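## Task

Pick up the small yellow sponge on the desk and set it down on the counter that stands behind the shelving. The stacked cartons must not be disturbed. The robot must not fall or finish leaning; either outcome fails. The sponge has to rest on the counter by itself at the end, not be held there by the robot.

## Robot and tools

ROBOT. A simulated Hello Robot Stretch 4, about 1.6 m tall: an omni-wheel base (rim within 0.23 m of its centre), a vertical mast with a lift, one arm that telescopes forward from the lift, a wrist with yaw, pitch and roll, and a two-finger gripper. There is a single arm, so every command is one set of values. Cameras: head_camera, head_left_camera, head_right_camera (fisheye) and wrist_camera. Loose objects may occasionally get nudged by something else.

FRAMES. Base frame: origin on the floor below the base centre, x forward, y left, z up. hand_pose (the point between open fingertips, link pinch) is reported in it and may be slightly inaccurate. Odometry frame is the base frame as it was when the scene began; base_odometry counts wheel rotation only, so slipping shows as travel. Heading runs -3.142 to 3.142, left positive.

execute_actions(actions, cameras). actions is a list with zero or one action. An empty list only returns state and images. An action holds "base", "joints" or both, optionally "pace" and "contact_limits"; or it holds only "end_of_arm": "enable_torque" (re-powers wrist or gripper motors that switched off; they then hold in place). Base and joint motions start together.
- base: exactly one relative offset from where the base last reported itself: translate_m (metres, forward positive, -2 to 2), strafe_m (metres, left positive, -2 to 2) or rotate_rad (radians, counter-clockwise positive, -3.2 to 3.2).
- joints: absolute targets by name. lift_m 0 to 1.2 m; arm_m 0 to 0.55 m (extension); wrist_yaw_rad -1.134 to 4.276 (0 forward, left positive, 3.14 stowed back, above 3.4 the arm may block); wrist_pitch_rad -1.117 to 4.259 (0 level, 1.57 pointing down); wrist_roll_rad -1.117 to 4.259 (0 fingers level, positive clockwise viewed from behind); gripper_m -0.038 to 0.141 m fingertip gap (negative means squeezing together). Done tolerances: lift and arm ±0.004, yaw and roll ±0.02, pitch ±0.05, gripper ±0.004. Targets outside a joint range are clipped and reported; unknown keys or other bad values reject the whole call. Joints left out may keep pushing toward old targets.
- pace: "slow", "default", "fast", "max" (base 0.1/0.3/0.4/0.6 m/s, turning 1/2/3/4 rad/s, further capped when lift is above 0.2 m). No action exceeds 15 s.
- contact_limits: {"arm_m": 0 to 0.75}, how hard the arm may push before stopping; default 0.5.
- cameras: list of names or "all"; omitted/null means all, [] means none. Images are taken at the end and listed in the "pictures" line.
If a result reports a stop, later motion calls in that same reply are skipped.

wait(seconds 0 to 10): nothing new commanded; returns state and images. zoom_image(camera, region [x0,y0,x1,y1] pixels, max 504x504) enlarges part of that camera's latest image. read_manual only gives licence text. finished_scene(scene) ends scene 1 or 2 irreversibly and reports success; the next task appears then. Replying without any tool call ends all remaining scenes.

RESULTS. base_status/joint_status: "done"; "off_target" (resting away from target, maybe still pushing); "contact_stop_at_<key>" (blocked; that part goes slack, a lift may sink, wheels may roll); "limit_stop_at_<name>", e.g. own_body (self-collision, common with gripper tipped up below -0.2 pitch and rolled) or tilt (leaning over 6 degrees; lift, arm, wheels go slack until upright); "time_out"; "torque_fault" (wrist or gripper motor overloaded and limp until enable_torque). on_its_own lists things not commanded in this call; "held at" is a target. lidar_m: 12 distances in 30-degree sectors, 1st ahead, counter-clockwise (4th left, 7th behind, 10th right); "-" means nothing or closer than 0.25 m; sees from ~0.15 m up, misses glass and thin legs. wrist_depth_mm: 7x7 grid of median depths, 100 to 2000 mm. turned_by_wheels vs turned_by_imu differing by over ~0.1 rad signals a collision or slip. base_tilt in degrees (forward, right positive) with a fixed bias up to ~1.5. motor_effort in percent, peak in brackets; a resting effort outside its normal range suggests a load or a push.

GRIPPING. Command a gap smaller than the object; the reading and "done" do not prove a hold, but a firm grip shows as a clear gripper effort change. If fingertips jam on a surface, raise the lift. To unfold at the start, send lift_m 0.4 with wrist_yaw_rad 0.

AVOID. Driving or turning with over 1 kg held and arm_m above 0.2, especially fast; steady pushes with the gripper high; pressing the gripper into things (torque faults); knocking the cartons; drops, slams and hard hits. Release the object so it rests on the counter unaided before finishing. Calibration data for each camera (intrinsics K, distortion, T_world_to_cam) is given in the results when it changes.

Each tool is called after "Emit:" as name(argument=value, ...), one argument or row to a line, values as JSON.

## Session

Emit:
execute_actions(
  actions=[],
)

Scene clock: 0.00 s.
base_odometry: x=+0.000 y=+0.000 heading=+0.000 (m, m, rad; odometry frame)
turned_by_wheels: +0.000 (rad since the last result)
turned_by_imu: +0.000 (rad since the last result)
base_tilt: forward=+0.4 right=-0.3 (deg)
lidar_m: 0.93 2.09 2.11 1.19 1.01 0.99 1.15 1.65 1.59 1.87 0.78 0.78
base_status: not commanded
joint_positions: lift_m=+0.180 arm_m=-0.001 wrist_yaw_rad=+3.101 wrist_pitch_rad=-0.016 wrist_roll_rad=+0.013 gripper_m=+0.057
joint_status: not commanded
motor_effort: lift_m=+18 arm_m=+0 wrist_yaw_rad=+1 wrist_pitch_rad=-7 wrist_roll_rad=+0 gripper_m=-4 wheel_0=-1 wheel_1=-1 wheel_2=+0 (%)
hand_pose: x=-0.1146 y=+0.0990 z=+0.3626 quat_wxyz=(+0.020, +0.008, +0.006, +1.000) (m; base frame)
wrist_depth_mm: - 139 1618 1430 1138 1281 1160 / - 128 1618 1537 1138 1336 1205 / 104 137 213 1430 1138 1308 1138 / 127 141 1618 1863 1182 1336 1182 / 1464 1756 1756 1430 1160 1366 854 / 1336 1336 213 1281 195 991 854 / 854 820 866 - 891 788 809
pictures: head_camera, head_left_camera, head_right_camera, wrist_camera
camera_calibration (this result's frames):
wrist_camera: T_world_to_cam=[[0.0407283, 0.997845, -0.051442, -0.0752017], [-0.00208146, -0.0513999, -0.998676, 0.415507], [-0.999168, 0.0407814, -0.0000164537, 0.104979], [0, 0, 0, 1]] pos_world=[0.108819, 0.0921155, 0.41109]
Images, in order (width x height): head_camera 420x560, head_left_camera 420x672, head_right_camera 420x672, wrist_camera 616x392.

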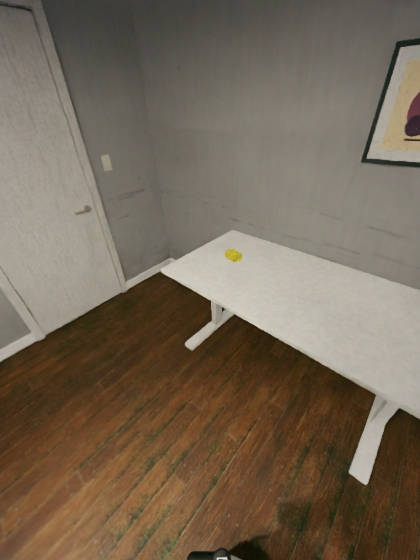

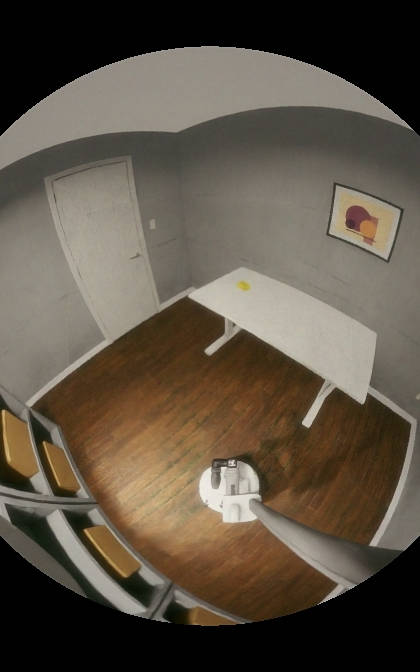

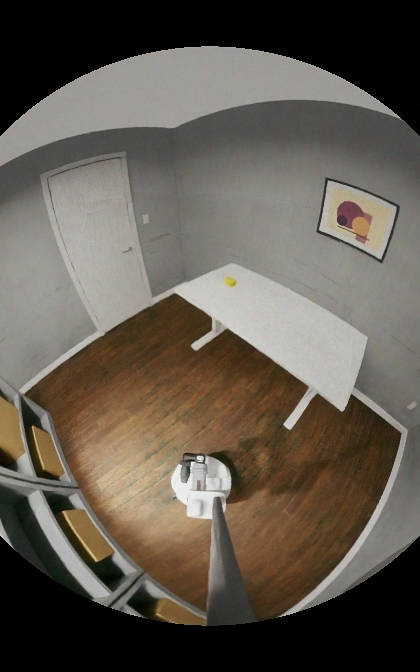

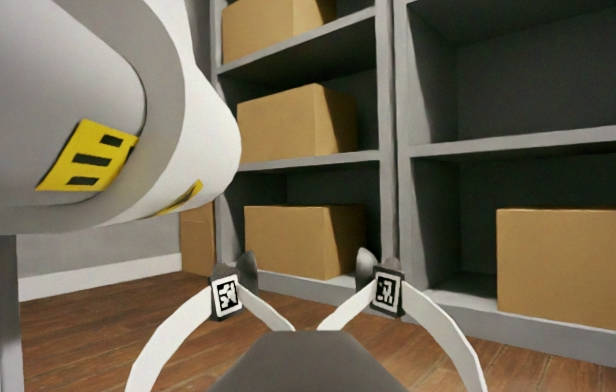

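Emit:
execute_actions(
  actions=[
    {"base":{"rotate_rad":-0.785},"joints":{"lift_m":1.0},"pace":"fast"},
  ],
  cameras=[],
)

Emit:
execute_actions(
  actions=[
    {"base":{"strafe_m":0.97},"joints":{"wrist_yaw_rad":0,"wrist_pitch_rad":1.57,"gripper_m":0.12},"pace":"fast"},
  ],
  cameras=[],
)

Emit:
execute_actions(
  actions=[
    {"base":{"translate_m":0.45},"joints":{"arm_m":0.45},"pace":"fast"},
  ],
)

Scene clock: 9.47 s.
base_odometry: x=+0.000 y=+0.000 heading=-0.785 (m, m, rad; odometry frame)
turned_by_wheels: -0.785 (rad since the last result)
turned_by_imu: -0.787 (rad since the last result)
base_tilt: forward=+0.2 right=-0.3 (deg)
lidar_m: 0.77 0.80 1.10 2.08 1.48 1.06 1.00 1.03 1.38 1.61 1.65 0.81
base_status: done
joint_positions: lift_m=+1.000 arm_m=-0.001 wrist_yaw_rad=+3.101 wrist_pitch_rad=-0.016 wrist_roll_rad=+0.013 gripper_m=+0.057
joint_status: all done
motor_effort: lift_m=+21(23) arm_m=+0(0) wrist_yaw_rad=-1(1) wrist_pitch_rad=-7(7) wrist_roll_rad=+1(1) gripper_m=-3(4) wheel_0=+1(11) wheel_1=+0(9) wheel_2=+0(8) (%)
hand_pose: x=-0.1146 y=+0.0990 z=+1.1825 quat_wxyz=(+0.020, +0.008, +0.006, +1.000) (m; base frame)
wrist_depth_mm: - 139 1430 1430 1255 1499 1464 / - 128 1537 1576 1255 1661 1661 / 104 137 212 1537 1160 1661 1576 / 127 141 1118 1576 1308 1336 1229 / 1205 1078 1118 1138 1182 1281 1229 / 1281 1098 213 1576 195 1397 1229 / 1205 1098 1464 - 1229 1229 1229
pictures: none
No camera images: the call's "cameras" was empty. Leave "cameras" out to get every camera's image.

Scene clock: 13.47 s.
base_odometry: x=+0.686 y=+0.686 heading=-0.785 (m, m, rad; odometry frame)
turned_by_wheels: +0.000 (rad since the last result)
turned_by_imu: +0.001 (rad since the last result)
base_tilt: forward=+0.4 right=-0.4 (deg)
lidar_m: 0.76 0.82 1.15 1.10 1.16 1.11 1.04 1.07 1.44 2.58 1.12 0.80
base_status: done
joint_positions: lift_m=+1.000 arm_m=-0.001 wrist_yaw_rad=+0.000 wrist_pitch_rad=+1.570 wrist_roll_rad=+0.013 gripper_m=+0.120
joint_status: all done
motor_effort: lift_m=+20(21) arm_m=+0(0) wrist_yaw_rad=-1(6) wrist_pitch_rad=+0(5) wrist_roll_rad=+0(2) gripper_m=-3(4) wheel_0=+1(12) wheel_1=-1(11) wheel_2=+1(1) (%)
hand_pose: x=+0.1703 y=-0.0874 z=+0.8896 quat_wxyz=(+0.707, +0.004, +0.707, -0.004) (m; base frame)
wrist_depth_mm: 1098 1098 1078 1098 1098 1098 1098 / 1098 1098 1118 1098 1098 1098 1098 / 1098 1098 1098 1098 1118 1118 1118 / 1118 1118 1118 1118 1118 1118 1118 / 1118 1118 904 891 1118 1118 1138 / 1118 1138 917 904 1138 1118 1118 / 1138 1138 1138 - 1138 1118 1138
pictures: none
No camera images: the call's "cameras" was empty. Leave "cameras" out to get every camera's image.

Scene clock: 16.20 s.
base_odometry: x=+1.004 y=+0.368 heading=-0.784 (m, m, rad; odometry frame)
turned_by_wheels: +0.000 (rad since the last result)
turned_by_imu: -0.001 (rad since the last result)
base_tilt: forward=+0.5 right=-0.4 (deg)
lidar_m: 0.30 0.32 1.14 1.13 1.16 1.56 1.48 1.54 2.08 1.34 0.46 0.34
base_status: done
joint_positions: lift_m=+1.000 arm_m=+0.449 wrist_yaw_rad=+0.000 wrist_pitch_rad=+1.570 wrist_roll_rad=+0.013 gripper_m=+0.120
joint_status: all done
motor_effort: lift_m=+20(20) arm_m=+5(5) wrist_yaw_rad=-3(1) wrist_pitch_rad=+1(0) wrist_roll_rad=+1(2) gripper_m=-1(3) wheel_0=+3(8) wheel_1=+3(6) wheel_2=+0(10) (%)
hand_pose: x=+0.6204 y=-0.0874 z=+0.8896 quat_wxyz=(+0.707, +0.004, +0.707, -0.004) (m; base frame)
wrist_depth_mm: 384 384 384 384 387 387 387 / 389 389 387 389 389 387 387 / 389 389 345 345 389 392 389 / 392 392 394 394 389 392 392 / 397 394 397 394 394 394 394 / 397 397 399 397 394 397 399 / 402 399 399 - 397 399 402
pictures: head_camera, head_left_camera, head_right_camera, wrist_camera
camera_calibration (this result's frames):
wrist_camera: T_world_to_cam=[[-0.0510032, -0.998698, 0.00126961, -0.0565591], [-0.998587, 0.0510165, 0.0148507, 0.659346], [-0.0148962, -0.000510381, -0.999889, 1.12217], [0, 0, 0, 1]] pos_world=[0.672246, -0.0895502, 1.11232]
Images, in order (width x height): head_camera 420x560, head_left_camera 420x672, head_right_camera 420x672, wrist_camera 616x392.

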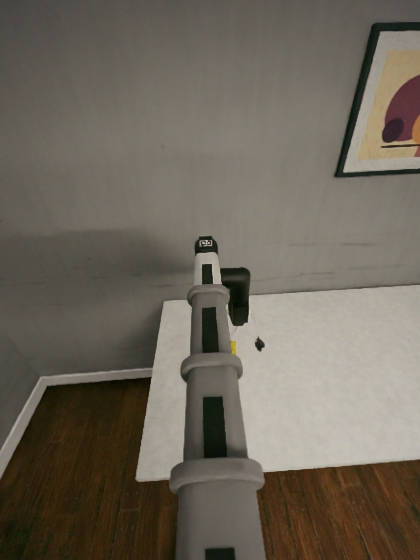

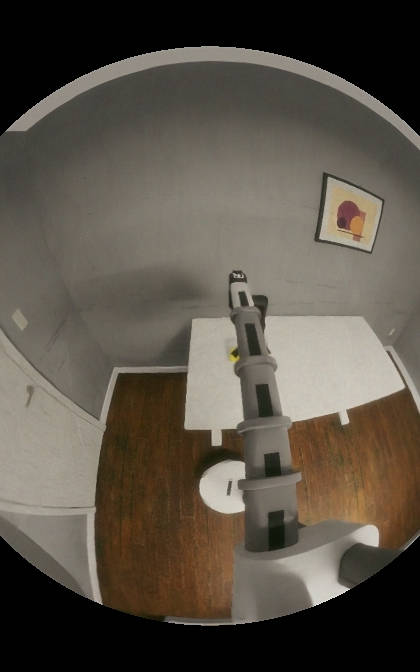

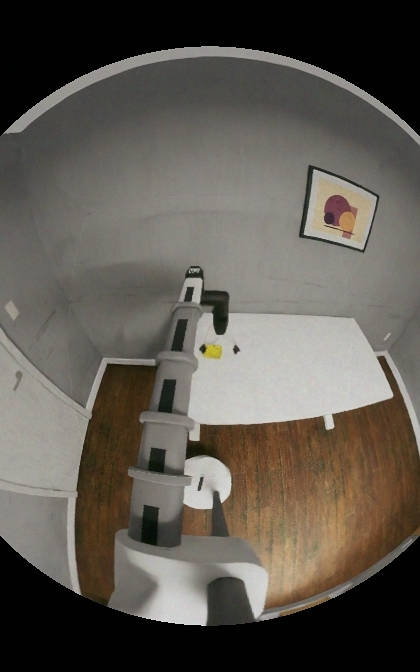

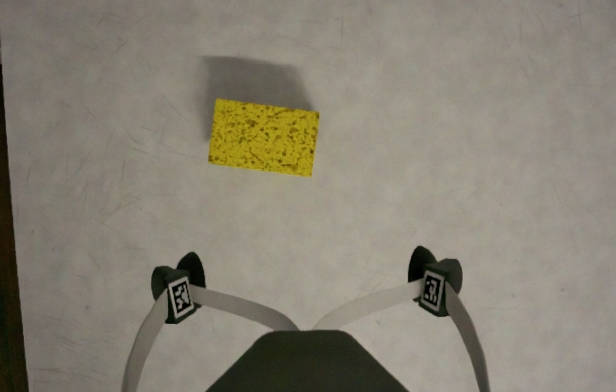

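Emit:
execute_actions(
  actions=[
    {"base":{"strafe_m":0.035},"joints":{"arm_m":0.55,"wrist_roll_rad":1.71,"lift_m":0.93}},
  ],
  cameras=["wrist_camera"],
)

Scene clock: 23.10 s.
base_odometry: x=+1.029 y=+0.393 heading=-0.784 (m, m, rad; odometry frame)
turned_by_wheels: +0.000 (rad since the last result)
turned_by_imu: +0.000 (rad since the last result)
base_tilt: forward=+0.5 right=-0.3 (deg)
lidar_m: 0.30 0.31 1.11 1.06 1.14 1.53 1.47 1.55 2.04 1.31 0.45 0.32
base_status: done
joint_positions: lift_m=+0.930 arm_m=+0.548 wrist_yaw_rad=+0.000 wrist_pitch_rad=+1.570 wrist_roll_rad=+1.710 gripper_m=+0.120
joint_status: all done
motor_effort: lift_m=+15(19) arm_m=+5(7) wrist_yaw_rad=-3(0) wrist_pitch_rad=+0(1) wrist_roll_rad=+3(7) gripper_m=-1(0) wheel_0=+0(10) wheel_1=-1(8) wheel_2=+0(0) (%)
hand_pose: x=+0.7194 y=-0.0874 z=+0.8200 quat_wxyz=(+0.464, +0.534, +0.464, -0.533) (m; base frame)
wrist_depth_mm: 315 319 320 322 324 327 329 / 317 319 322 324 324 327 329 / 317 320 322 322 325 327 329 / 319 320 322 324 325 329 329 / 319 320 322 279 325 327 330 / 320 320 324 279 327 329 330 / 322 322 324 - 329 330 332
pictures: wrist_camera
camera_calibration (this result's frames):
wrist_camera: T_world_to_cam=[[-0.984316, 0.176414, 0.000464817, 0.723429], [0.176399, 0.984189, 0.0159992, -0.00542088], [0.00236501, 0.0158303, -0.999872, 1.04306], [0, 0, 0, 1]] pos_world=[0.710572, -0.1388, 1.04268]
Images, in order (width x height): wrist_camera 616x392.

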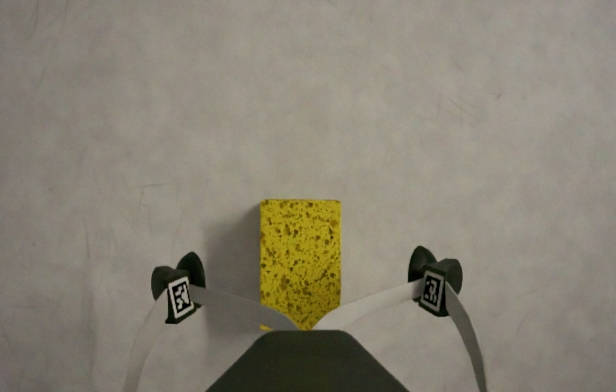

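Emit:
execute_actions(
  actions=[
    {"joints":{"lift_m":0.86}},
  ],
  cameras=["wrist_camera"],
)

Emit:
execute_actions(
  actions=[
    {"joints":{"gripper_m":0.01}},
  ],
  cameras=["wrist_camera"],
)

Emit:
execute_actions(
  actions=[
    {"joints":{"lift_m":0.98},"pace":"fast"},
  ],
  cameras=["wrist_camera"],
)

Scene clock: 30.57 s.
base_odometry: x=+1.029 y=+0.393 heading=-0.784 (m, m, rad; odometry frame)
turned_by_wheels: +0.000 (rad since the last result)
turned_by_imu: +0.000 (rad since the last result)
base_tilt: forward=+0.6 right=-0.5 (deg)
lidar_m: 0.30 0.33 1.13 1.08 1.12 1.56 1.49 1.55 2.04 1.31 0.46 0.33
base_status: not commanded
joint_positions: lift_m=+0.860 arm_m=+0.548 wrist_yaw_rad=+0.000 wrist_pitch_rad=+1.570 wrist_roll_rad=+1.710 gripper_m=+0.120
joint_status: all done
motor_effort: lift_m=+15(14) arm_m=+5(5) wrist_yaw_rad=-2(3) wrist_pitch_rad=+1(0) wrist_roll_rad=+3(3) gripper_m=-1(1) wheel_0=+0(0) wheel_1=-1(1) wheel_2=+0(0) (%)
hand_pose: x=+0.7194 y=-0.0874 z=+0.7500 quat_wxyz=(+0.464, +0.534, +0.464, -0.533) (m; base frame)
wrist_depth_mm: 248 250 250 252 253 255 256 / 248 249 251 253 254 255 256 / 249 251 252 254 254 256 258 / 249 251 252 253 255 257 258 / 251 252 253 209 255 257 257 / 251 252 214 209 256 257 259 / 251 252 254 - 256 258 260
pictures: wrist_camera
camera_calibration (this result's frames):
wrist_camera: T_world_to_cam=[[-0.984315, 0.176419, 0.000464935, 0.723463], [0.176404, 0.984188, 0.0159992, -0.00430508], [0.00236497, 0.0158302, -0.999872, 0.973077], [0, 0, 0, 1]] pos_world=[0.710573, -0.1388, 0.972685]
Images, in order (width x height): wrist_camera 616x392.

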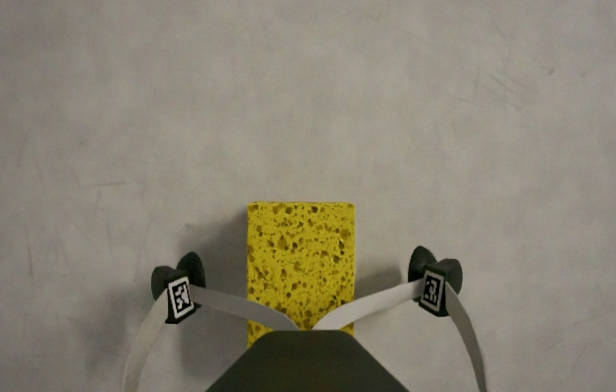

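Scene clock: 32.53 s.
base_odometry: x=+1.029 y=+0.393 heading=-0.784 (m, m, rad; odometry frame)
turned_by_wheels: +0.000 (rad since the last result)
turned_by_imu: +0.000 (rad since the last result)
base_tilt: forward=+0.5 right=-0.3 (deg)
lidar_m: 0.31 0.32 1.12 1.08 1.13 1.55 1.48 1.54 2.06 1.34 0.45 0.32
base_status: not commanded
joint_positions: lift_m=+0.860 arm_m=+0.548 wrist_yaw_rad=+0.000 wrist_pitch_rad=+1.570 wrist_roll_rad=+1.710 gripper_m=+0.011
joint_status: all done
motor_effort: lift_m=+15(15) arm_m=+5(5) wrist_yaw_rad=-1(1) wrist_pitch_rad=+0(0) wrist_roll_rad=+3(1) gripper_m=-27(27) wheel_0=+0(0) wheel_1=-1(1) wheel_2=+0(0) (%)
hand_pose: x=+0.7194 y=-0.0874 z=+0.7500 quat_wxyz=(+0.464, +0.534, +0.464, -0.533) (m; base frame)
wrist_depth_mm: 248 249 250 252 254 255 255 / 249 251 251 253 254 255 256 / 249 251 253 254 254 256 257 / 250 250 252 253 255 257 258 / 250 251 252 195 256 257 258 / 251 253 188 195 187 257 259 / 251 253 253 - 256 258 260
pictures: wrist_camera
camera_calibration (this result's frames):
wrist_camera: T_world_to_cam=[[-0.984315, 0.176419, 0.000464818, 0.723463], [0.176404, 0.984188, 0.0159992, -0.00430503], [0.00236509, 0.0158302, -0.999872, 0.973077], [0, 0, 0, 1]] pos_world=[0.710574, -0.1388, 0.972685]
Images, in order (width x height): wrist_camera 616x392.

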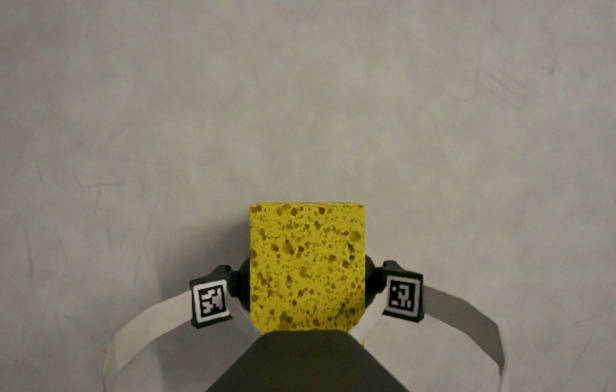

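Scene clock: 33.80 s.
base_odometry: x=+1.029 y=+0.393 heading=-0.784 (m, m, rad; odometry frame)
turned_by_wheels: +0.000 (rad since the last result)
turned_by_imu: +0.000 (rad since the last result)
base_tilt: forward=+0.4 right=-0.5 (deg)
lidar_m: 0.30 0.33 1.10 1.07 1.12 1.55 1.50 1.55 2.07 1.33 0.44 0.32
base_status: not commanded
joint_positions: lift_m=+0.980 arm_m=+0.548 wrist_yaw_rad=+0.000 wrist_pitch_rad=+1.570 wrist_roll_rad=+1.710 gripper_m=+0.011
joint_status: all done
motor_effort: lift_m=+21(23) arm_m=+5(5) wrist_yaw_rad=-3(2) wrist_pitch_rad=+0(0) wrist_roll_rad=+4(1) gripper_m=-26(26) wheel_0=+0(0) wheel_1=-1(1) wheel_2=+0(0) (%)
hand_pose: x=+0.7194 y=-0.0874 z=+0.8695 quat_wxyz=(+0.464, +0.534, +0.464, -0.533) (m; base frame)
wrist_depth_mm: 364 366 368 370 375 375 377 / 364 368 370 370 373 377 377 / 366 368 368 373 375 377 379 / 368 370 370 373 377 377 379 / 366 370 370 195 377 377 382 / 368 370 187 195 187 379 382 / 370 370 373 - 377 379 382
pictures: wrist_camera
camera_calibration (this result's frames):
wrist_camera: T_world_to_cam=[[-0.984315, 0.176422, 0.000464819, 0.72341], [0.176407, 0.984187, 0.0159992, -0.0062198], [0.00236514, 0.0158302, -0.999872, 1.09257], [0, 0, 0, 1]] pos_world=[0.710576, -0.1388, 1.09219]
Images, in order (width x height): wrist_camera 616x392.

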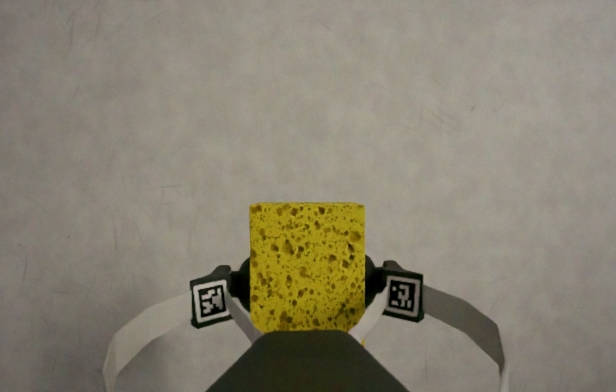

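Emit:
execute_actions(
  actions=[
    {"base":{"translate_m":-0.5},"joints":{"arm_m":0.0,"wrist_roll_rad":0},"pace":"fast"},
  ],
  cameras=[],
)

Emit:
execute_actions(
  actions=[
    {"base":{"rotate_rad":3.135},"pace":"fast"},
  ],
)

Scene clock: 42.43 s.
base_odometry: x=+0.675 y=+0.746 heading=-0.785 (m, m, rad; odometry frame)
turned_by_wheels: +0.000 (rad since the last result)
turned_by_imu: +0.003 (rad since the last result)
base_tilt: forward=+0.4 right=-0.3 (deg)
lidar_m: 0.81 1.63 1.13 1.08 1.13 1.04 0.97 1.01 1.36 2.61 1.19 0.85
base_status: done
joint_positions: lift_m=+0.980 arm_m=+0.001 wrist_yaw_rad=+0.000 wrist_pitch_rad=+1.570 wrist_roll_rad=+0.000 gripper_m=+0.011
joint_status: all done
motor_effort: lift_m=+21(21) arm_m=-5(6) wrist_yaw_rad=+0(1) wrist_pitch_rad=-1(1) wrist_roll_rad=+0(2) gripper_m=-25(25) wheel_0=-2(7) wheel_1=+0(8) wheel_2=+0(10) (%)
hand_pose: x=+0.1719 y=-0.0874 z=+0.8695 quat_wxyz=(+0.707, +0.000, +0.707, +0.000) (m; base frame)
wrist_depth_mm: 1078 1078 1078 1078 1078 1078 1078 / 1078 1098 1078 1078 1078 1078 1078 / 1098 1098 1098 1098 1078 1098 1098 / 1098 1118 1078 1060 1078 1098 1098 / 1098 1098 878 195 1098 1098 1098 / 1118 1118 188 195 187 1118 1118 / 1118 1118 1118 - 1118 1118 1118
pictures: none
No camera images: the call's "cameras" was empty. Leave "cameras" out to get every camera's image.

Scene clock: 45.60 s.
base_odometry: x=+0.675 y=+0.746 heading=+2.350 (m, m, rad; odometry frame)
turned_by_wheels: +3.135 (rad since the last result)
turned_by_imu: +3.144 (rad since the last result)
base_tilt: forward=+0.4 right=-0.5 (deg)
lidar_m: 0.98 1.02 1.39 2.62 1.22 0.87 0.80 1.59 1.12 1.07 1.13 1.03
base_status: done
joint_positions: lift_m=+0.980 arm_m=+0.001 wrist_yaw_rad=+0.000 wrist_pitch_rad=+1.570 wrist_roll_rad=+0.000 gripper_m=+0.011
joint_status: not commanded
motor_effort: lift_m=+20(21) arm_m=-5(5) wrist_yaw_rad=-2(4) wrist_pitch_rad=+0(1) wrist_roll_rad=+1(1) gripper_m=-25(26) wheel_0=-3(7) wheel_1=-3(6) wheel_2=-1(7) (%)
hand_pose: x=+0.1720 y=-0.0874 z=+0.8696 quat_wxyz=(+0.707, +0.000, +0.707, +0.000) (m; base frame)
wrist_depth_mm: 1078 1078 1078 1078 1078 1078 1098 / 1078 1078 1078 1078 1098 1078 1078 / 1078 1078 1098 1078 1098 1078 1098 / 1098 1098 1098 1060 1118 1098 1098 / 1098 1098 891 195 1098 1098 1118 / 1098 1118 187 195 188 1098 1098 / 1118 1118 1118 - 1118 1118 1118
pictures: head_camera, head_left_camera, head_right_camera, wrist_camera
camera_calibration (this result's frames):
wrist_camera: T_world_to_cam=[[-0.0389539, -0.99924, 0.00128686, -0.0815396], [-0.999128, 0.0389688, 0.0149765, 0.21078], [-0.0150153, -0.000702344, -0.999887, 1.09552], [0, 0, 0, 1]] pos_world=[0.22387, -0.0889221, 1.09234]
Images, in order (width x height): head_camera 420x560, head_left_camera 420x672, head_right_camera 420x672, wrist_camera 616x392.

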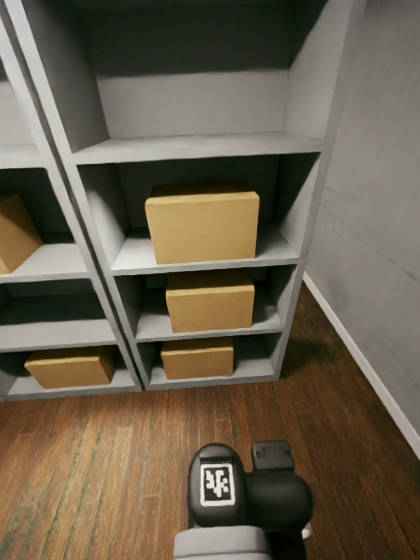

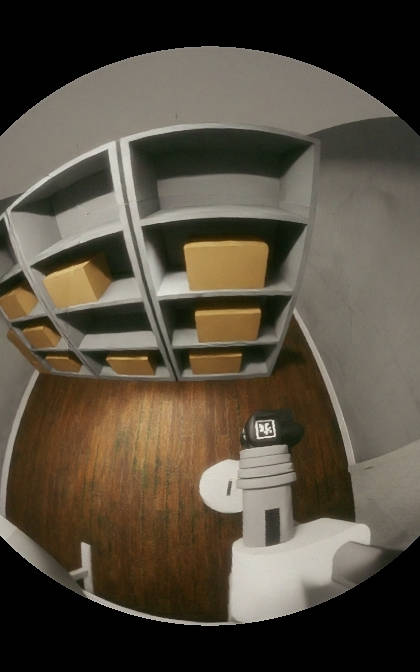

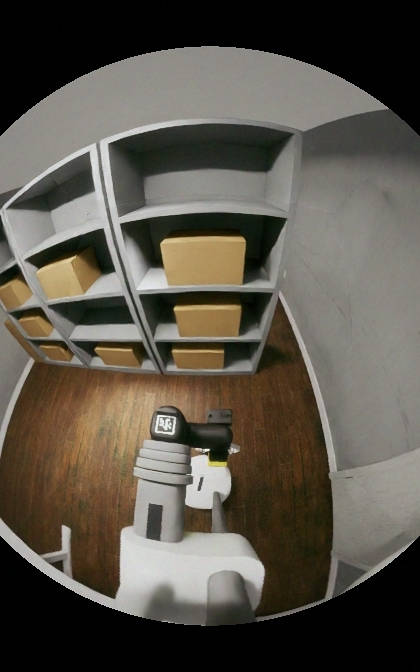

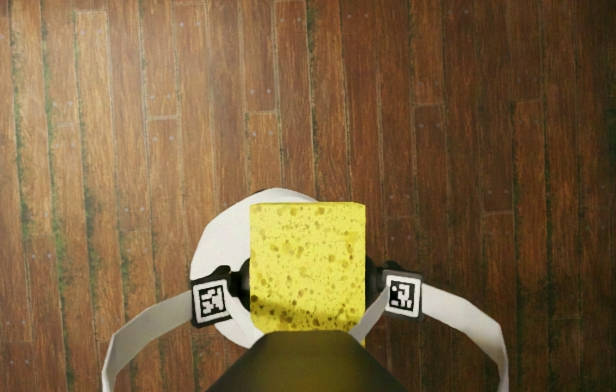

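Emit:
execute_actions(
  actions=[
    {"base":{"strafe_m":-0.76},"pace":"fast"},
  ],
)

Scene clock: 53.37 s.
base_odometry: x=+1.216 y=+1.280 heading=+2.350 (m, m, rad; odometry frame)
turned_by_wheels: +0.000 (rad since the last result)
turned_by_imu: -0.001 (rad since the last result)
base_tilt: forward=+0.5 right=-0.3 (deg)
lidar_m: 1.18 1.05 1.42 3.40 1.19 1.01 1.48 0.45 0.31 0.30 0.33 0.47
base_status: done
joint_positions: lift_m=+0.980 arm_m=+0.001 wrist_yaw_rad=+0.000 wrist_pitch_rad=+1.570 wrist_roll_rad=+0.000 gripper_m=+0.011
joint_status: not commanded
motor_effort: lift_m=+20(20) arm_m=-5(5) wrist_yaw_rad=+1(2) wrist_pitch_rad=+0(0) wrist_roll_rad=-1(0) gripper_m=-25(26) wheel_0=-1(13) wheel_1=-1(10) wheel_2=+0(0) (%)
hand_pose: x=+0.1720 y=-0.0874 z=+0.8696 quat_wxyz=(+0.707, +0.000, +0.707, +0.000) (m; base frame)
wrist_depth_mm: 1078 1078 1078 1060 917 473 336 / 1098 1078 1078 1098 946 488 340 / 1098 1098 1078 1078 976 492 345 / 1098 1098 1078 1078 1008 504 349 / 1118 1098 878 195 732 508 353 / 1098 1118 188 195 188 449 355 / 1098 1118 1118 - 891 500 359
pictures: head_camera, head_left_camera, head_right_camera, wrist_camera
camera_calibration (this result's frames):
wrist_camera: T_world_to_cam=[[-0.0389538, -0.99924, 0.0012902, -0.0815436], [-0.999127, 0.0389689, 0.0150623, 0.21068], [-0.0151011, -0.000702337, -0.999886, 1.09553], [0, 0, 0, 1]] pos_world=[0.223864, -0.0889221, 1.09234]
Images, in order (width x height): head_camera 420x560, head_left_camera 420x672, head_right_camera 420x672, wrist_camera 616x392.

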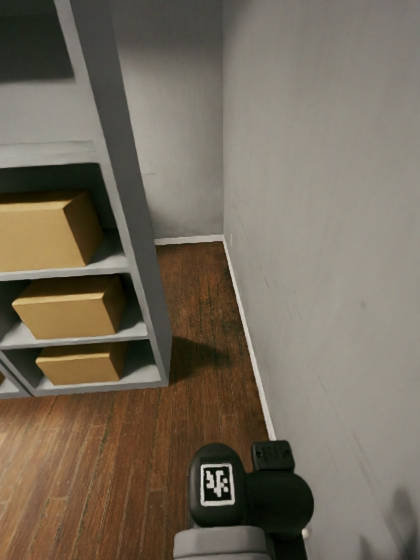

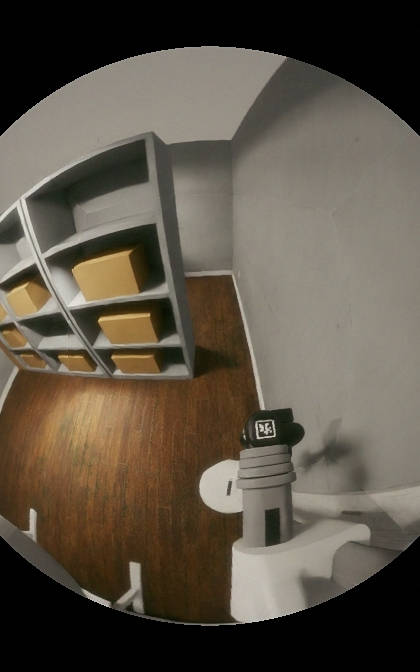

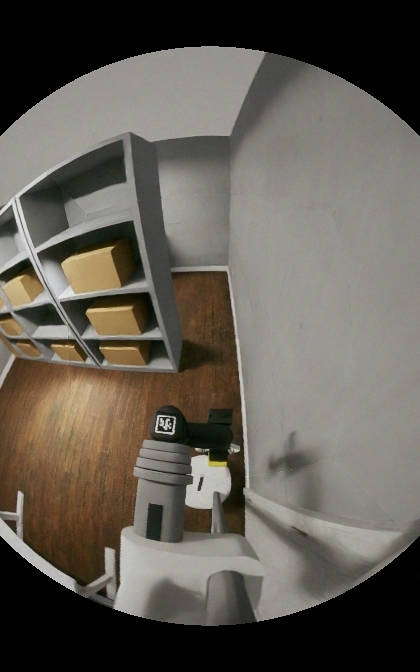

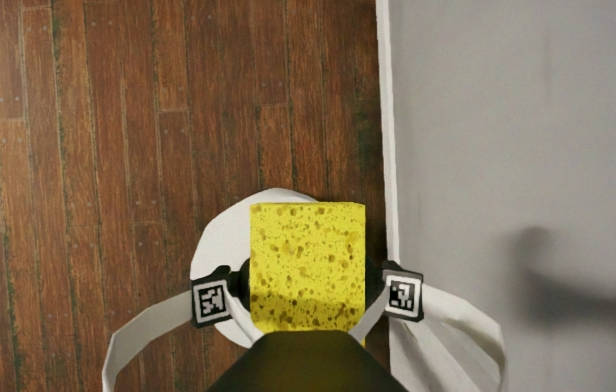

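Emit:
execute_actions(
  actions=[
    {"base":{"translate_m":0.75},"pace":"fast"},
  ],
  cameras=["head_camera","wrist_camera"],
)

Scene clock: 62.77 s.
base_odometry: x=+0.689 y=+1.814 heading=+2.350 (m, m, rad; odometry frame)
turned_by_wheels: +0.000 (rad since the last result)
turned_by_imu: -0.003 (rad since the last result)
base_tilt: forward=+0.4 right=-0.3 (deg)
lidar_m: 1.09 0.47 0.39 0.94 2.27 1.71 1.35 0.46 0.33 0.29 0.31 0.42
base_status: done
joint_positions: lift_m=+0.980 arm_m=+0.001 wrist_yaw_rad=+0.000 wrist_pitch_rad=+1.570 wrist_roll_rad=+0.000 gripper_m=+0.011
joint_status: not commanded
motor_effort: lift_m=+20(20) arm_m=-5(5) wrist_yaw_rad=-2(1) wrist_pitch_rad=+0(0) wrist_roll_rad=-2(0) gripper_m=-26(24) wheel_0=+2(7) wheel_1=+0(7) wheel_2=+0(10) (%)
hand_pose: x=+0.1720 y=-0.0874 z=+0.8696 quat_wxyz=(+0.707, +0.000, +0.707, +0.000) (m; base frame)
wrist_depth_mm: 580 866 1078 1078 831 427 310 / 574 854 1078 1060 854 439 309 / 554 842 1098 1098 891 445 312 / 1098 1098 1098 1060 917 452 315 / 1118 1098 878 195 661 462 319 / 1098 1098 188 195 187 407 322 / 1098 1098 1118 - 866 473 325
pictures: head_camera, wrist_camera
camera_calibration (this result's frames):
wrist_camera: T_world_to_cam=[[-0.0389539, -0.99924, 0.00128919, -0.0815426], [-0.999127, 0.0389689, 0.0150365, 0.210704], [-0.0150753, -0.000702339, -0.999886, 1.09553], [0, 0, 0, 1]] pos_world=[0.223859, -0.0889221, 1.09234]
Images, in order (width x height): head_camera 420x560, wrist_camera 616x392.

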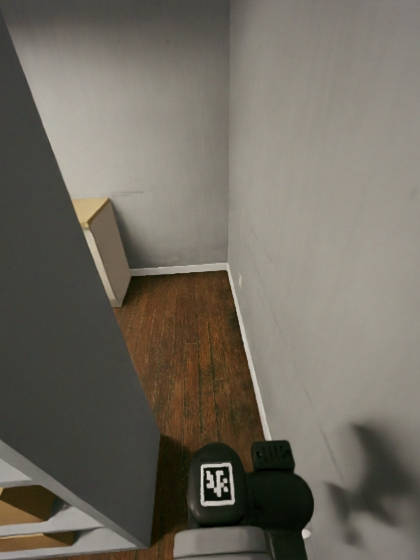

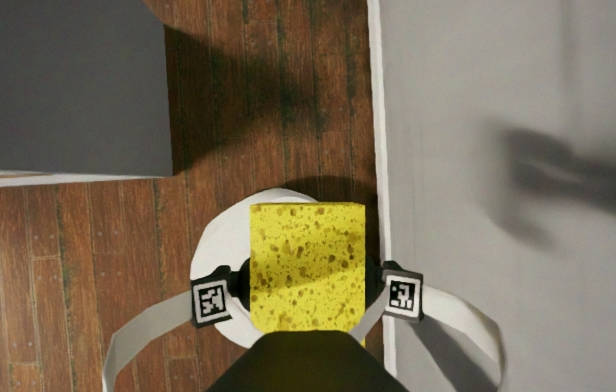

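Emit:
execute_actions(
  actions=[
    {"base":{"translate_m":1.15},"joints":{"lift_m":1.15}},
  ],
  cameras=["head_camera","head_left_camera","wrist_camera"],
)

Scene clock: 70.97 s.
base_odometry: x=-0.120 y=+2.632 heading=+2.350 (m, m, rad; odometry frame)
turned_by_wheels: +0.000 (rad since the last result)
turned_by_imu: -0.004 (rad since the last result)
base_tilt: forward=+0.5 right=-0.3 (deg)
lidar_m: 0.95 1.26 1.09 1.96 0.65 0.55 1.22 0.42 0.29 0.25 0.27 0.38
base_status: done
joint_positions: lift_m=+1.150 arm_m=+0.001 wrist_yaw_rad=+0.000 wrist_pitch_rad=+1.570 wrist_roll_rad=+0.000 gripper_m=+0.011
joint_status: all done
motor_effort: lift_m=+21(23) arm_m=-5(4) wrist_yaw_rad=+0(3) wrist_pitch_rad=+0(0) wrist_roll_rad=-1(1) gripper_m=-26(26) wheel_0=+2(5) wheel_1=+0(6) wheel_2=+0(9) (%)
hand_pose: x=+0.1719 y=-0.0874 z=+1.0395 quat_wxyz=(+0.707, +0.000, +0.707, +0.000) (m; base frame)
wrist_depth_mm: 1255 1229 1229 1255 668 349 252 / 1255 1255 1255 1255 691 353 256 / 1255 1255 1281 1255 723 362 260 / 1255 1281 1281 1098 741 370 264 / 1281 1281 1060 195 539 377 267 / 1281 1281 188 195 187 332 271 / 1308 1308 1281 - 723 389 273
pictures: head_camera, head_left_camera, wrist_camera
camera_calibration (this result's frames):
wrist_camera: T_world_to_cam=[[-0.0389536, -0.99924, 0.00128995, -0.0817628], [-0.999127, 0.0389687, 0.015056, 0.208121], [-0.0150948, -0.000702341, -0.999886, 1.26542], [0, 0, 0, 1]] pos_world=[0.223856, -0.0889221, 1.26225]
Images, in order (width x height): head_camera 420x560, head_left_camera 420x672, wrist_camera 616x392.

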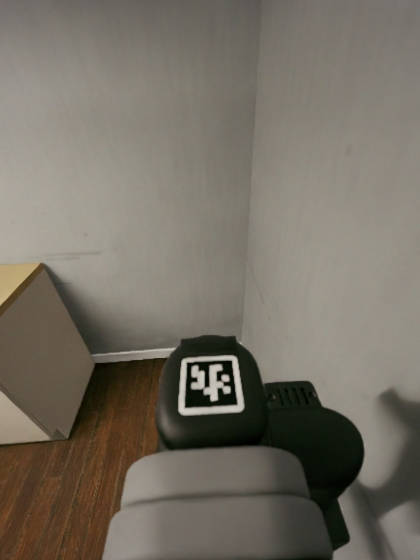

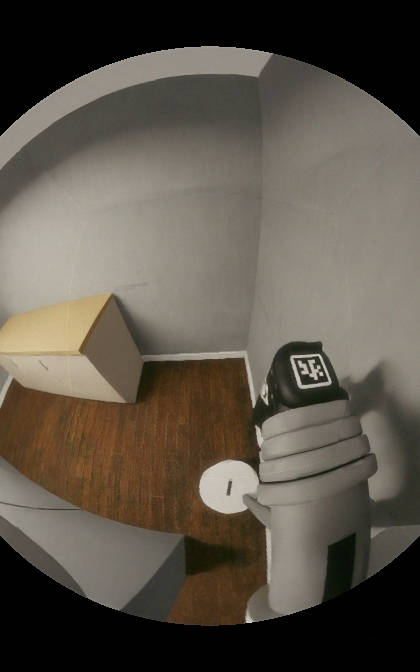

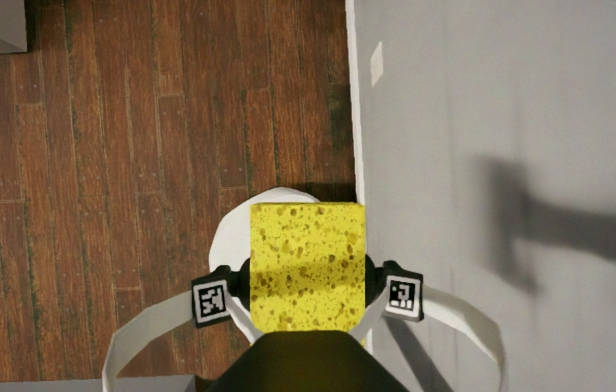

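Emit:
execute_actions(
  actions=[
    {"base":{"translate_m":0.1}},
  ],
  cameras=[],
)

Emit:
execute_actions(
  actions=[
    {"base":{"strafe_m":1.25}},
  ],
  cameras=["head_camera"],
)

Emit:
execute_actions(
  actions=[
    {"base":{"translate_m":0.08},"joints":{"arm_m":0.5}},
  ],
)

Scene clock: 77.63 s.
base_odometry: x=-0.190 y=+2.703 heading=+2.351 (m, m, rad; odometry frame)
turned_by_wheels: +0.000 (rad since the last result)
turned_by_imu: +0.000 (rad since the last result)
base_tilt: forward=+0.4 right=-0.3 (deg)
lidar_m: 0.94 1.18 1.02 1.97 0.78 0.63 1.23 0.39 0.28 0.25 0.25 0.37
base_status: done
joint_positions: lift_m=+1.150 arm_m=+0.001 wrist_yaw_rad=+0.000 wrist_pitch_rad=+1.570 wrist_roll_rad=+0.000 gripper_m=+0.011
joint_status: not commanded
motor_effort: lift_m=+21(21) arm_m=-4(5) wrist_yaw_rad=+0(3) wrist_pitch_rad=+0(0) wrist_roll_rad=+0(2) gripper_m=-26(26) wheel_0=+2(7) wheel_1=+0(6) wheel_2=+0(9) (%)
hand_pose: x=+0.1719 y=-0.0874 z=+1.0395 quat_wxyz=(+0.707, +0.000, +0.707, +0.000) (m; base frame)
wrist_depth_mm: 1255 1229 1255 1255 654 342 247 / 1255 1255 1255 1255 676 347 251 / 1255 1281 1255 1255 707 355 254 / 1255 1255 1255 1098 723 364 257 / 1281 1281 1060 195 530 368 262 / 1281 1281 188 195 188 325 265 / 1308 1281 1281 - 707 382 268
pictures: none
No camera images: the call's "cameras" was empty. Leave "cameras" out to get every camera's image.

Scene clock: 83.13 s.
base_odometry: x=-1.079 y=+1.824 heading=+2.350 (m, m, rad; odometry frame)
turned_by_wheels: +0.000 (rad since the last result)
turned_by_imu: +0.001 (rad since the last result)
base_tilt: forward=+0.5 right=-0.4 (deg)
lidar_m: 0.50 0.52 0.70 2.23 0.87 0.60 0.56 0.59 0.80 1.52 1.57 0.51
base_status: done
joint_positions: lift_m=+1.150 arm_m=+0.001 wrist_yaw_rad=+0.000 wrist_pitch_rad=+1.570 wrist_roll_rad=+0.000 gripper_m=+0.011
joint_status: not commanded
motor_effort: lift_m=+20(21) arm_m=-5(4) wrist_yaw_rad=-2(1) wrist_pitch_rad=+0(0) wrist_roll_rad=+1(1) gripper_m=-25(26) wheel_0=+0(8) wheel_1=+0(10) wheel_2=+0(1) (%)
hand_pose: x=+0.1719 y=-0.0874 z=+1.0395 quat_wxyz=(+0.707, +0.000, +0.707, +0.000) (m; base frame)
wrist_depth_mm: 654 676 707 732 759 1255 1229 / 991 1042 1098 1255 1255 1255 1229 / 1255 1281 1281 1255 1255 1255 1281 / 1255 1255 1281 1098 1255 1281 1281 / 1281 1281 1060 194 1281 1281 1281 / 1281 1281 188 195 187 1281 1281 / 1308 1281 1281 - 1281 1281 1281
pictures: head_camera
Images, in order (width x height): head_camera 420x560.

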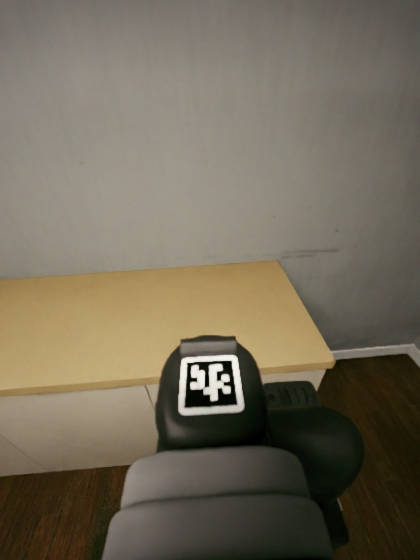

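Scene clock: 85.67 s.
base_odometry: x=-1.135 y=+1.881 heading=+2.351 (m, m, rad; odometry frame)
turned_by_wheels: +0.000 (rad since the last result)
turned_by_imu: +0.000 (rad since the last result)
base_tilt: forward=+0.4 right=-0.2 (deg)
lidar_m: 0.41 0.44 0.61 2.24 0.98 0.70 0.65 0.67 0.91 1.51 1.54 0.43
base_status: done
joint_positions: lift_m=+1.150 arm_m=+0.499 wrist_yaw_rad=+0.000 wrist_pitch_rad=+1.570 wrist_roll_rad=+0.000 gripper_m=+0.011
joint_status: all done
motor_effort: lift_m=+20(20) arm_m=+5(6) wrist_yaw_rad=-3(0) wrist_pitch_rad=+1(1) wrist_roll_rad=+0(1) gripper_m=-26(26) wheel_0=+2(7) wheel_1=+0(6) wheel_2=+0(10) (%)
hand_pose: x=+0.6703 y=-0.0874 z=+1.0395 quat_wxyz=(+0.707, +0.000, +0.707, +0.000) (m; base frame)
wrist_depth_mm: 345 345 347 345 347 345 347 / 347 349 347 349 349 349 347 / 351 351 351 351 351 349 349 / 351 351 353 349 353 351 351 / 353 355 353 195 353 355 353 / 357 357 188 195 187 357 355 / 359 359 357 - 357 359 357
pictures: head_camera, head_left_camera, head_right_camera, wrist_camera
camera_calibration (this result's frames):
wrist_camera: T_world_to_cam=[[-0.0383936, -0.999262, 0.00128424, -0.0627206], [-0.999151, 0.0384085, 0.0149015, 0.706188], [-0.0149398, -0.000711022, -0.999888, 1.27289], [0, 0, 0, 1]] pos_world=[0.722197, -0.0888929, 1.26231]
Images, in order (width x height): head_camera 420x560, head_left_camera 420x672, head_right_camera 420x672, wrist_camera 616x392.

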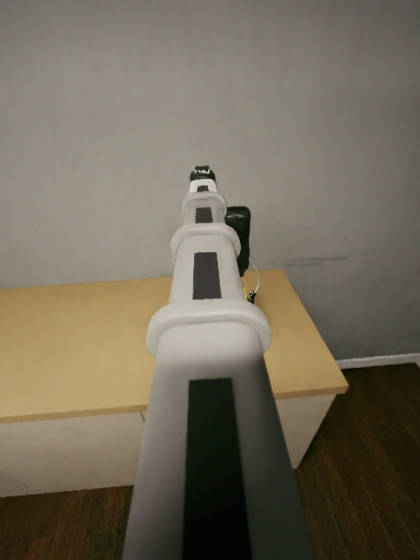

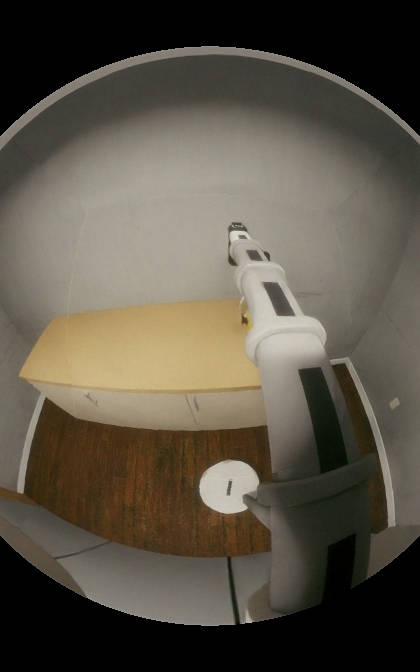

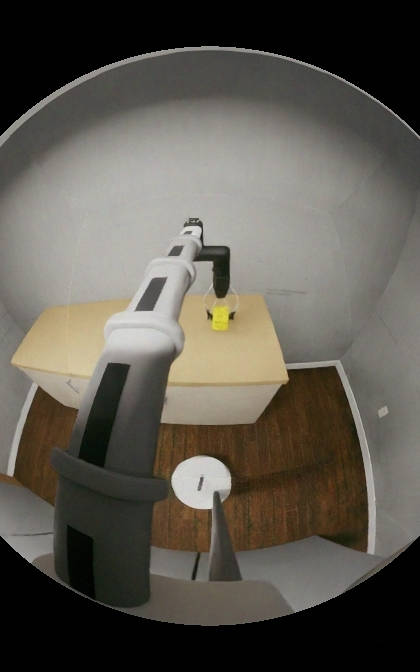

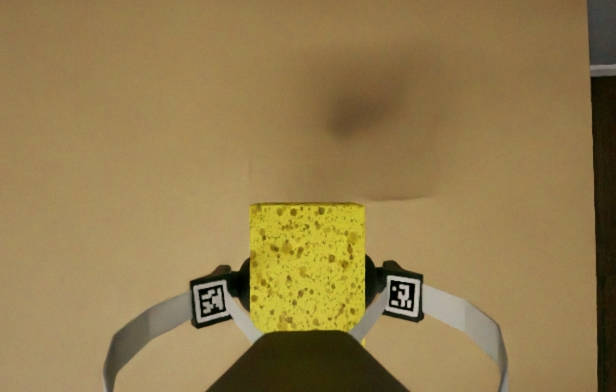

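Same counter height as before.

Emit:
execute_actions(
  actions=[
    {"joints":{"lift_m":1.052}},
  ],
  cameras=["wrist_camera"],
)

Emit:
execute_actions(
  actions=[
    {"joints":{"gripper_m":0.12}},
  ],
  cameras=["wrist_camera"],
)

Emit:
execute_actions(
  actions=[
    {"joints":{"lift_m":1.15},"pace":"fast"},
  ],
  cameras=["wrist_camera","head_right_camera"],
)

Scene clock: 90.00 s.
base_odometry: x=-1.135 y=+1.881 heading=+2.351 (m, m, rad; odometry frame)
turned_by_wheels: +0.000 (rad since the last result)
turned_by_imu: +0.000 (rad since the last result)
base_tilt: forward=+0.5 right=-0.3 (deg)
lidar_m: 0.41 0.44 0.60 2.24 0.97 0.70 0.65 0.67 0.90 1.52 1.53 0.46
base_status: not commanded
joint_positions: lift_m=+1.052 arm_m=+0.499 wrist_yaw_rad=+0.000 wrist_pitch_rad=+1.570 wrist_roll_rad=+0.000 gripper_m=+0.011
joint_status: all done
motor_effort: lift_m=+15(20) arm_m=+5(5) wrist_yaw_rad=-3(0) wrist_pitch_rad=+0(1) wrist_roll_rad=+2(2) gripper_m=-26(26) wheel_0=+2(2) wheel_1=+1(1) wheel_2=+0(0) (%)
hand_pose: x=+0.6703 y=-0.0874 z=+0.9420 quat_wxyz=(+0.707, +0.000, +0.707, +0.000) (m; base frame)
wrist_depth_mm: 251 251 250 251 250 250 250 / 252 252 252 251 252 252 252 / 253 254 253 253 253 253 253 / 255 255 255 255 255 255 254 / 256 257 256 195 256 257 257 / 257 257 188 195 188 258 258 / 259 259 258 - 258 259 259
pictures: wrist_camera
camera_calibration (this result's frames):
wrist_camera: T_world_to_cam=[[-0.0383939, -0.999262, 0.00128423, -0.062595], [-0.999151, 0.0384088, 0.0149014, 0.707644], [-0.0149397, -0.000711017, -0.999888, 1.17535], [0, 0, 0, 1]] pos_world=[0.722199, -0.0888929, 1.16476]
Images, in order (width x height): wrist_camera 616x392.

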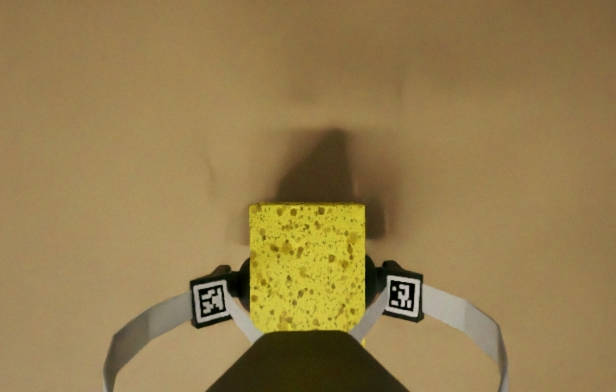

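Scene clock: 91.97 s.
base_odometry: x=-1.135 y=+1.881 heading=+2.351 (m, m, rad; odometry frame)
turned_by_wheels: +0.000 (rad since the last result)
turned_by_imu: +0.000 (rad since the last result)
base_tilt: forward=+0.4 right=-0.3 (deg)
lidar_m: 0.42 0.44 0.61 2.24 0.99 0.70 0.65 0.68 0.90 1.51 1.53 0.44
base_status: not commanded
joint_positions: lift_m=+1.052 arm_m=+0.499 wrist_yaw_rad=+0.000 wrist_pitch_rad=+1.570 wrist_roll_rad=+0.000 gripper_m=+0.120
joint_status: all done
motor_effort: lift_m=+15(15) arm_m=+5(5) wrist_yaw_rad=-3(3) wrist_pitch_rad=+0(0) wrist_roll_rad=+1(2) gripper_m=-2(25) wheel_0=+2(2) wheel_1=+0(1) wheel_2=+0(0) (%)
hand_pose: x=+0.6703 y=-0.0874 z=+0.9420 quat_wxyz=(+0.707, +0.000, +0.707, +0.000) (m; base frame)
wrist_depth_mm: 250 251 250 250 251 251 251 / 251 252 252 252 252 252 252 / 253 253 253 253 254 253 254 / 255 255 254 255 254 255 255 / 257 256 256 211 256 256 257 / 257 257 215 212 257 257 257 / 258 259 258 - 259 259 258
pictures: wrist_camera
camera_calibration (this result's frames):
wrist_camera: T_world_to_cam=[[-0.0383939, -0.999262, 0.00128423, -0.0625951], [-0.999151, 0.0384087, 0.0149014, 0.707644], [-0.0149397, -0.000711018, -0.999888, 1.17535], [0, 0, 0, 1]] pos_world=[0.7222, -0.0888929, 1.16476]
Images, in order (width x height): wrist_camera 616x392.

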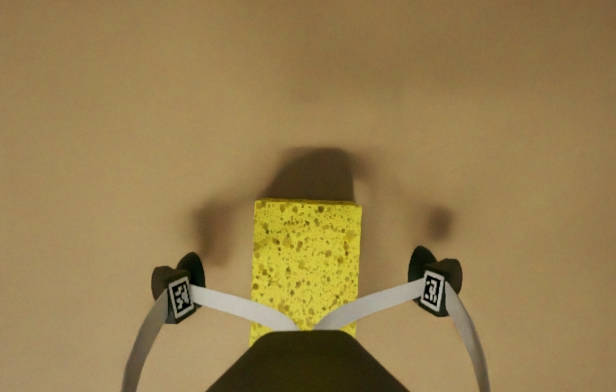

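Scene clock: 93.13 s.
base_odometry: x=-1.135 y=+1.881 heading=+2.351 (m, m, rad; odometry frame)
turned_by_wheels: +0.000 (rad since the last result)
turned_by_imu: +0.000 (rad since the last result)
base_tilt: forward=+0.4 right=-0.3 (deg)
lidar_m: 0.41 0.45 0.59 2.23 0.99 0.70 0.65 0.67 0.91 1.50 1.55 0.45
base_status: not commanded
joint_positions: lift_m=+1.150 arm_m=+0.499 wrist_yaw_rad=+0.000 wrist_pitch_rad=+1.570 wrist_roll_rad=+0.000 gripper_m=+0.120
joint_status: all done
motor_effort: lift_m=+21(23) arm_m=+5(5) wrist_yaw_rad=-1(2) wrist_pitch_rad=+0(1) wrist_roll_rad=+0(1) gripper_m=-2(0) wheel_0=+2(2) wheel_1=+1(1) wheel_2=+0(0) (%)
hand_pose: x=+0.6703 y=-0.0874 z=+1.0395 quat_wxyz=(+0.707, +0.000, +0.707, +0.000) (m; base frame)
wrist_depth_mm: 347 347 345 345 345 347 345 / 347 347 347 347 349 347 347 / 351 349 349 349 349 351 349 / 353 353 353 351 353 353 353 / 353 353 353 309 355 353 353 / 355 357 355 310 355 355 357 / 359 359 359 - 357 357 357
pictures: head_right_camera, wrist_camera
camera_calibration (this result's frames):
wrist_camera: T_world_to_cam=[[-0.0383935, -0.999262, 0.00128548, -0.0627221], [-0.999151, 0.0384084, 0.0149338, 0.706151], [-0.0149721, -0.000711029, -0.999888, 1.27286], [0, 0, 0, 1]] pos_world=[0.7222, -0.0888929, 1.26226]
Images, in order (width x height): head_right_camera 420x672, wrist_camera 616x392.

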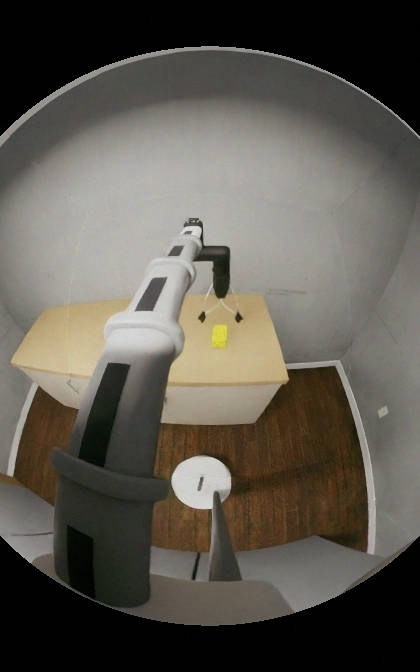

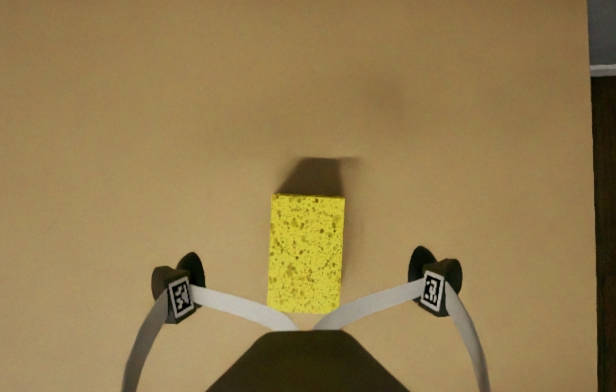

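Emit:
finished_scene(
  scene=2,
)

The scene is finished: the task was done.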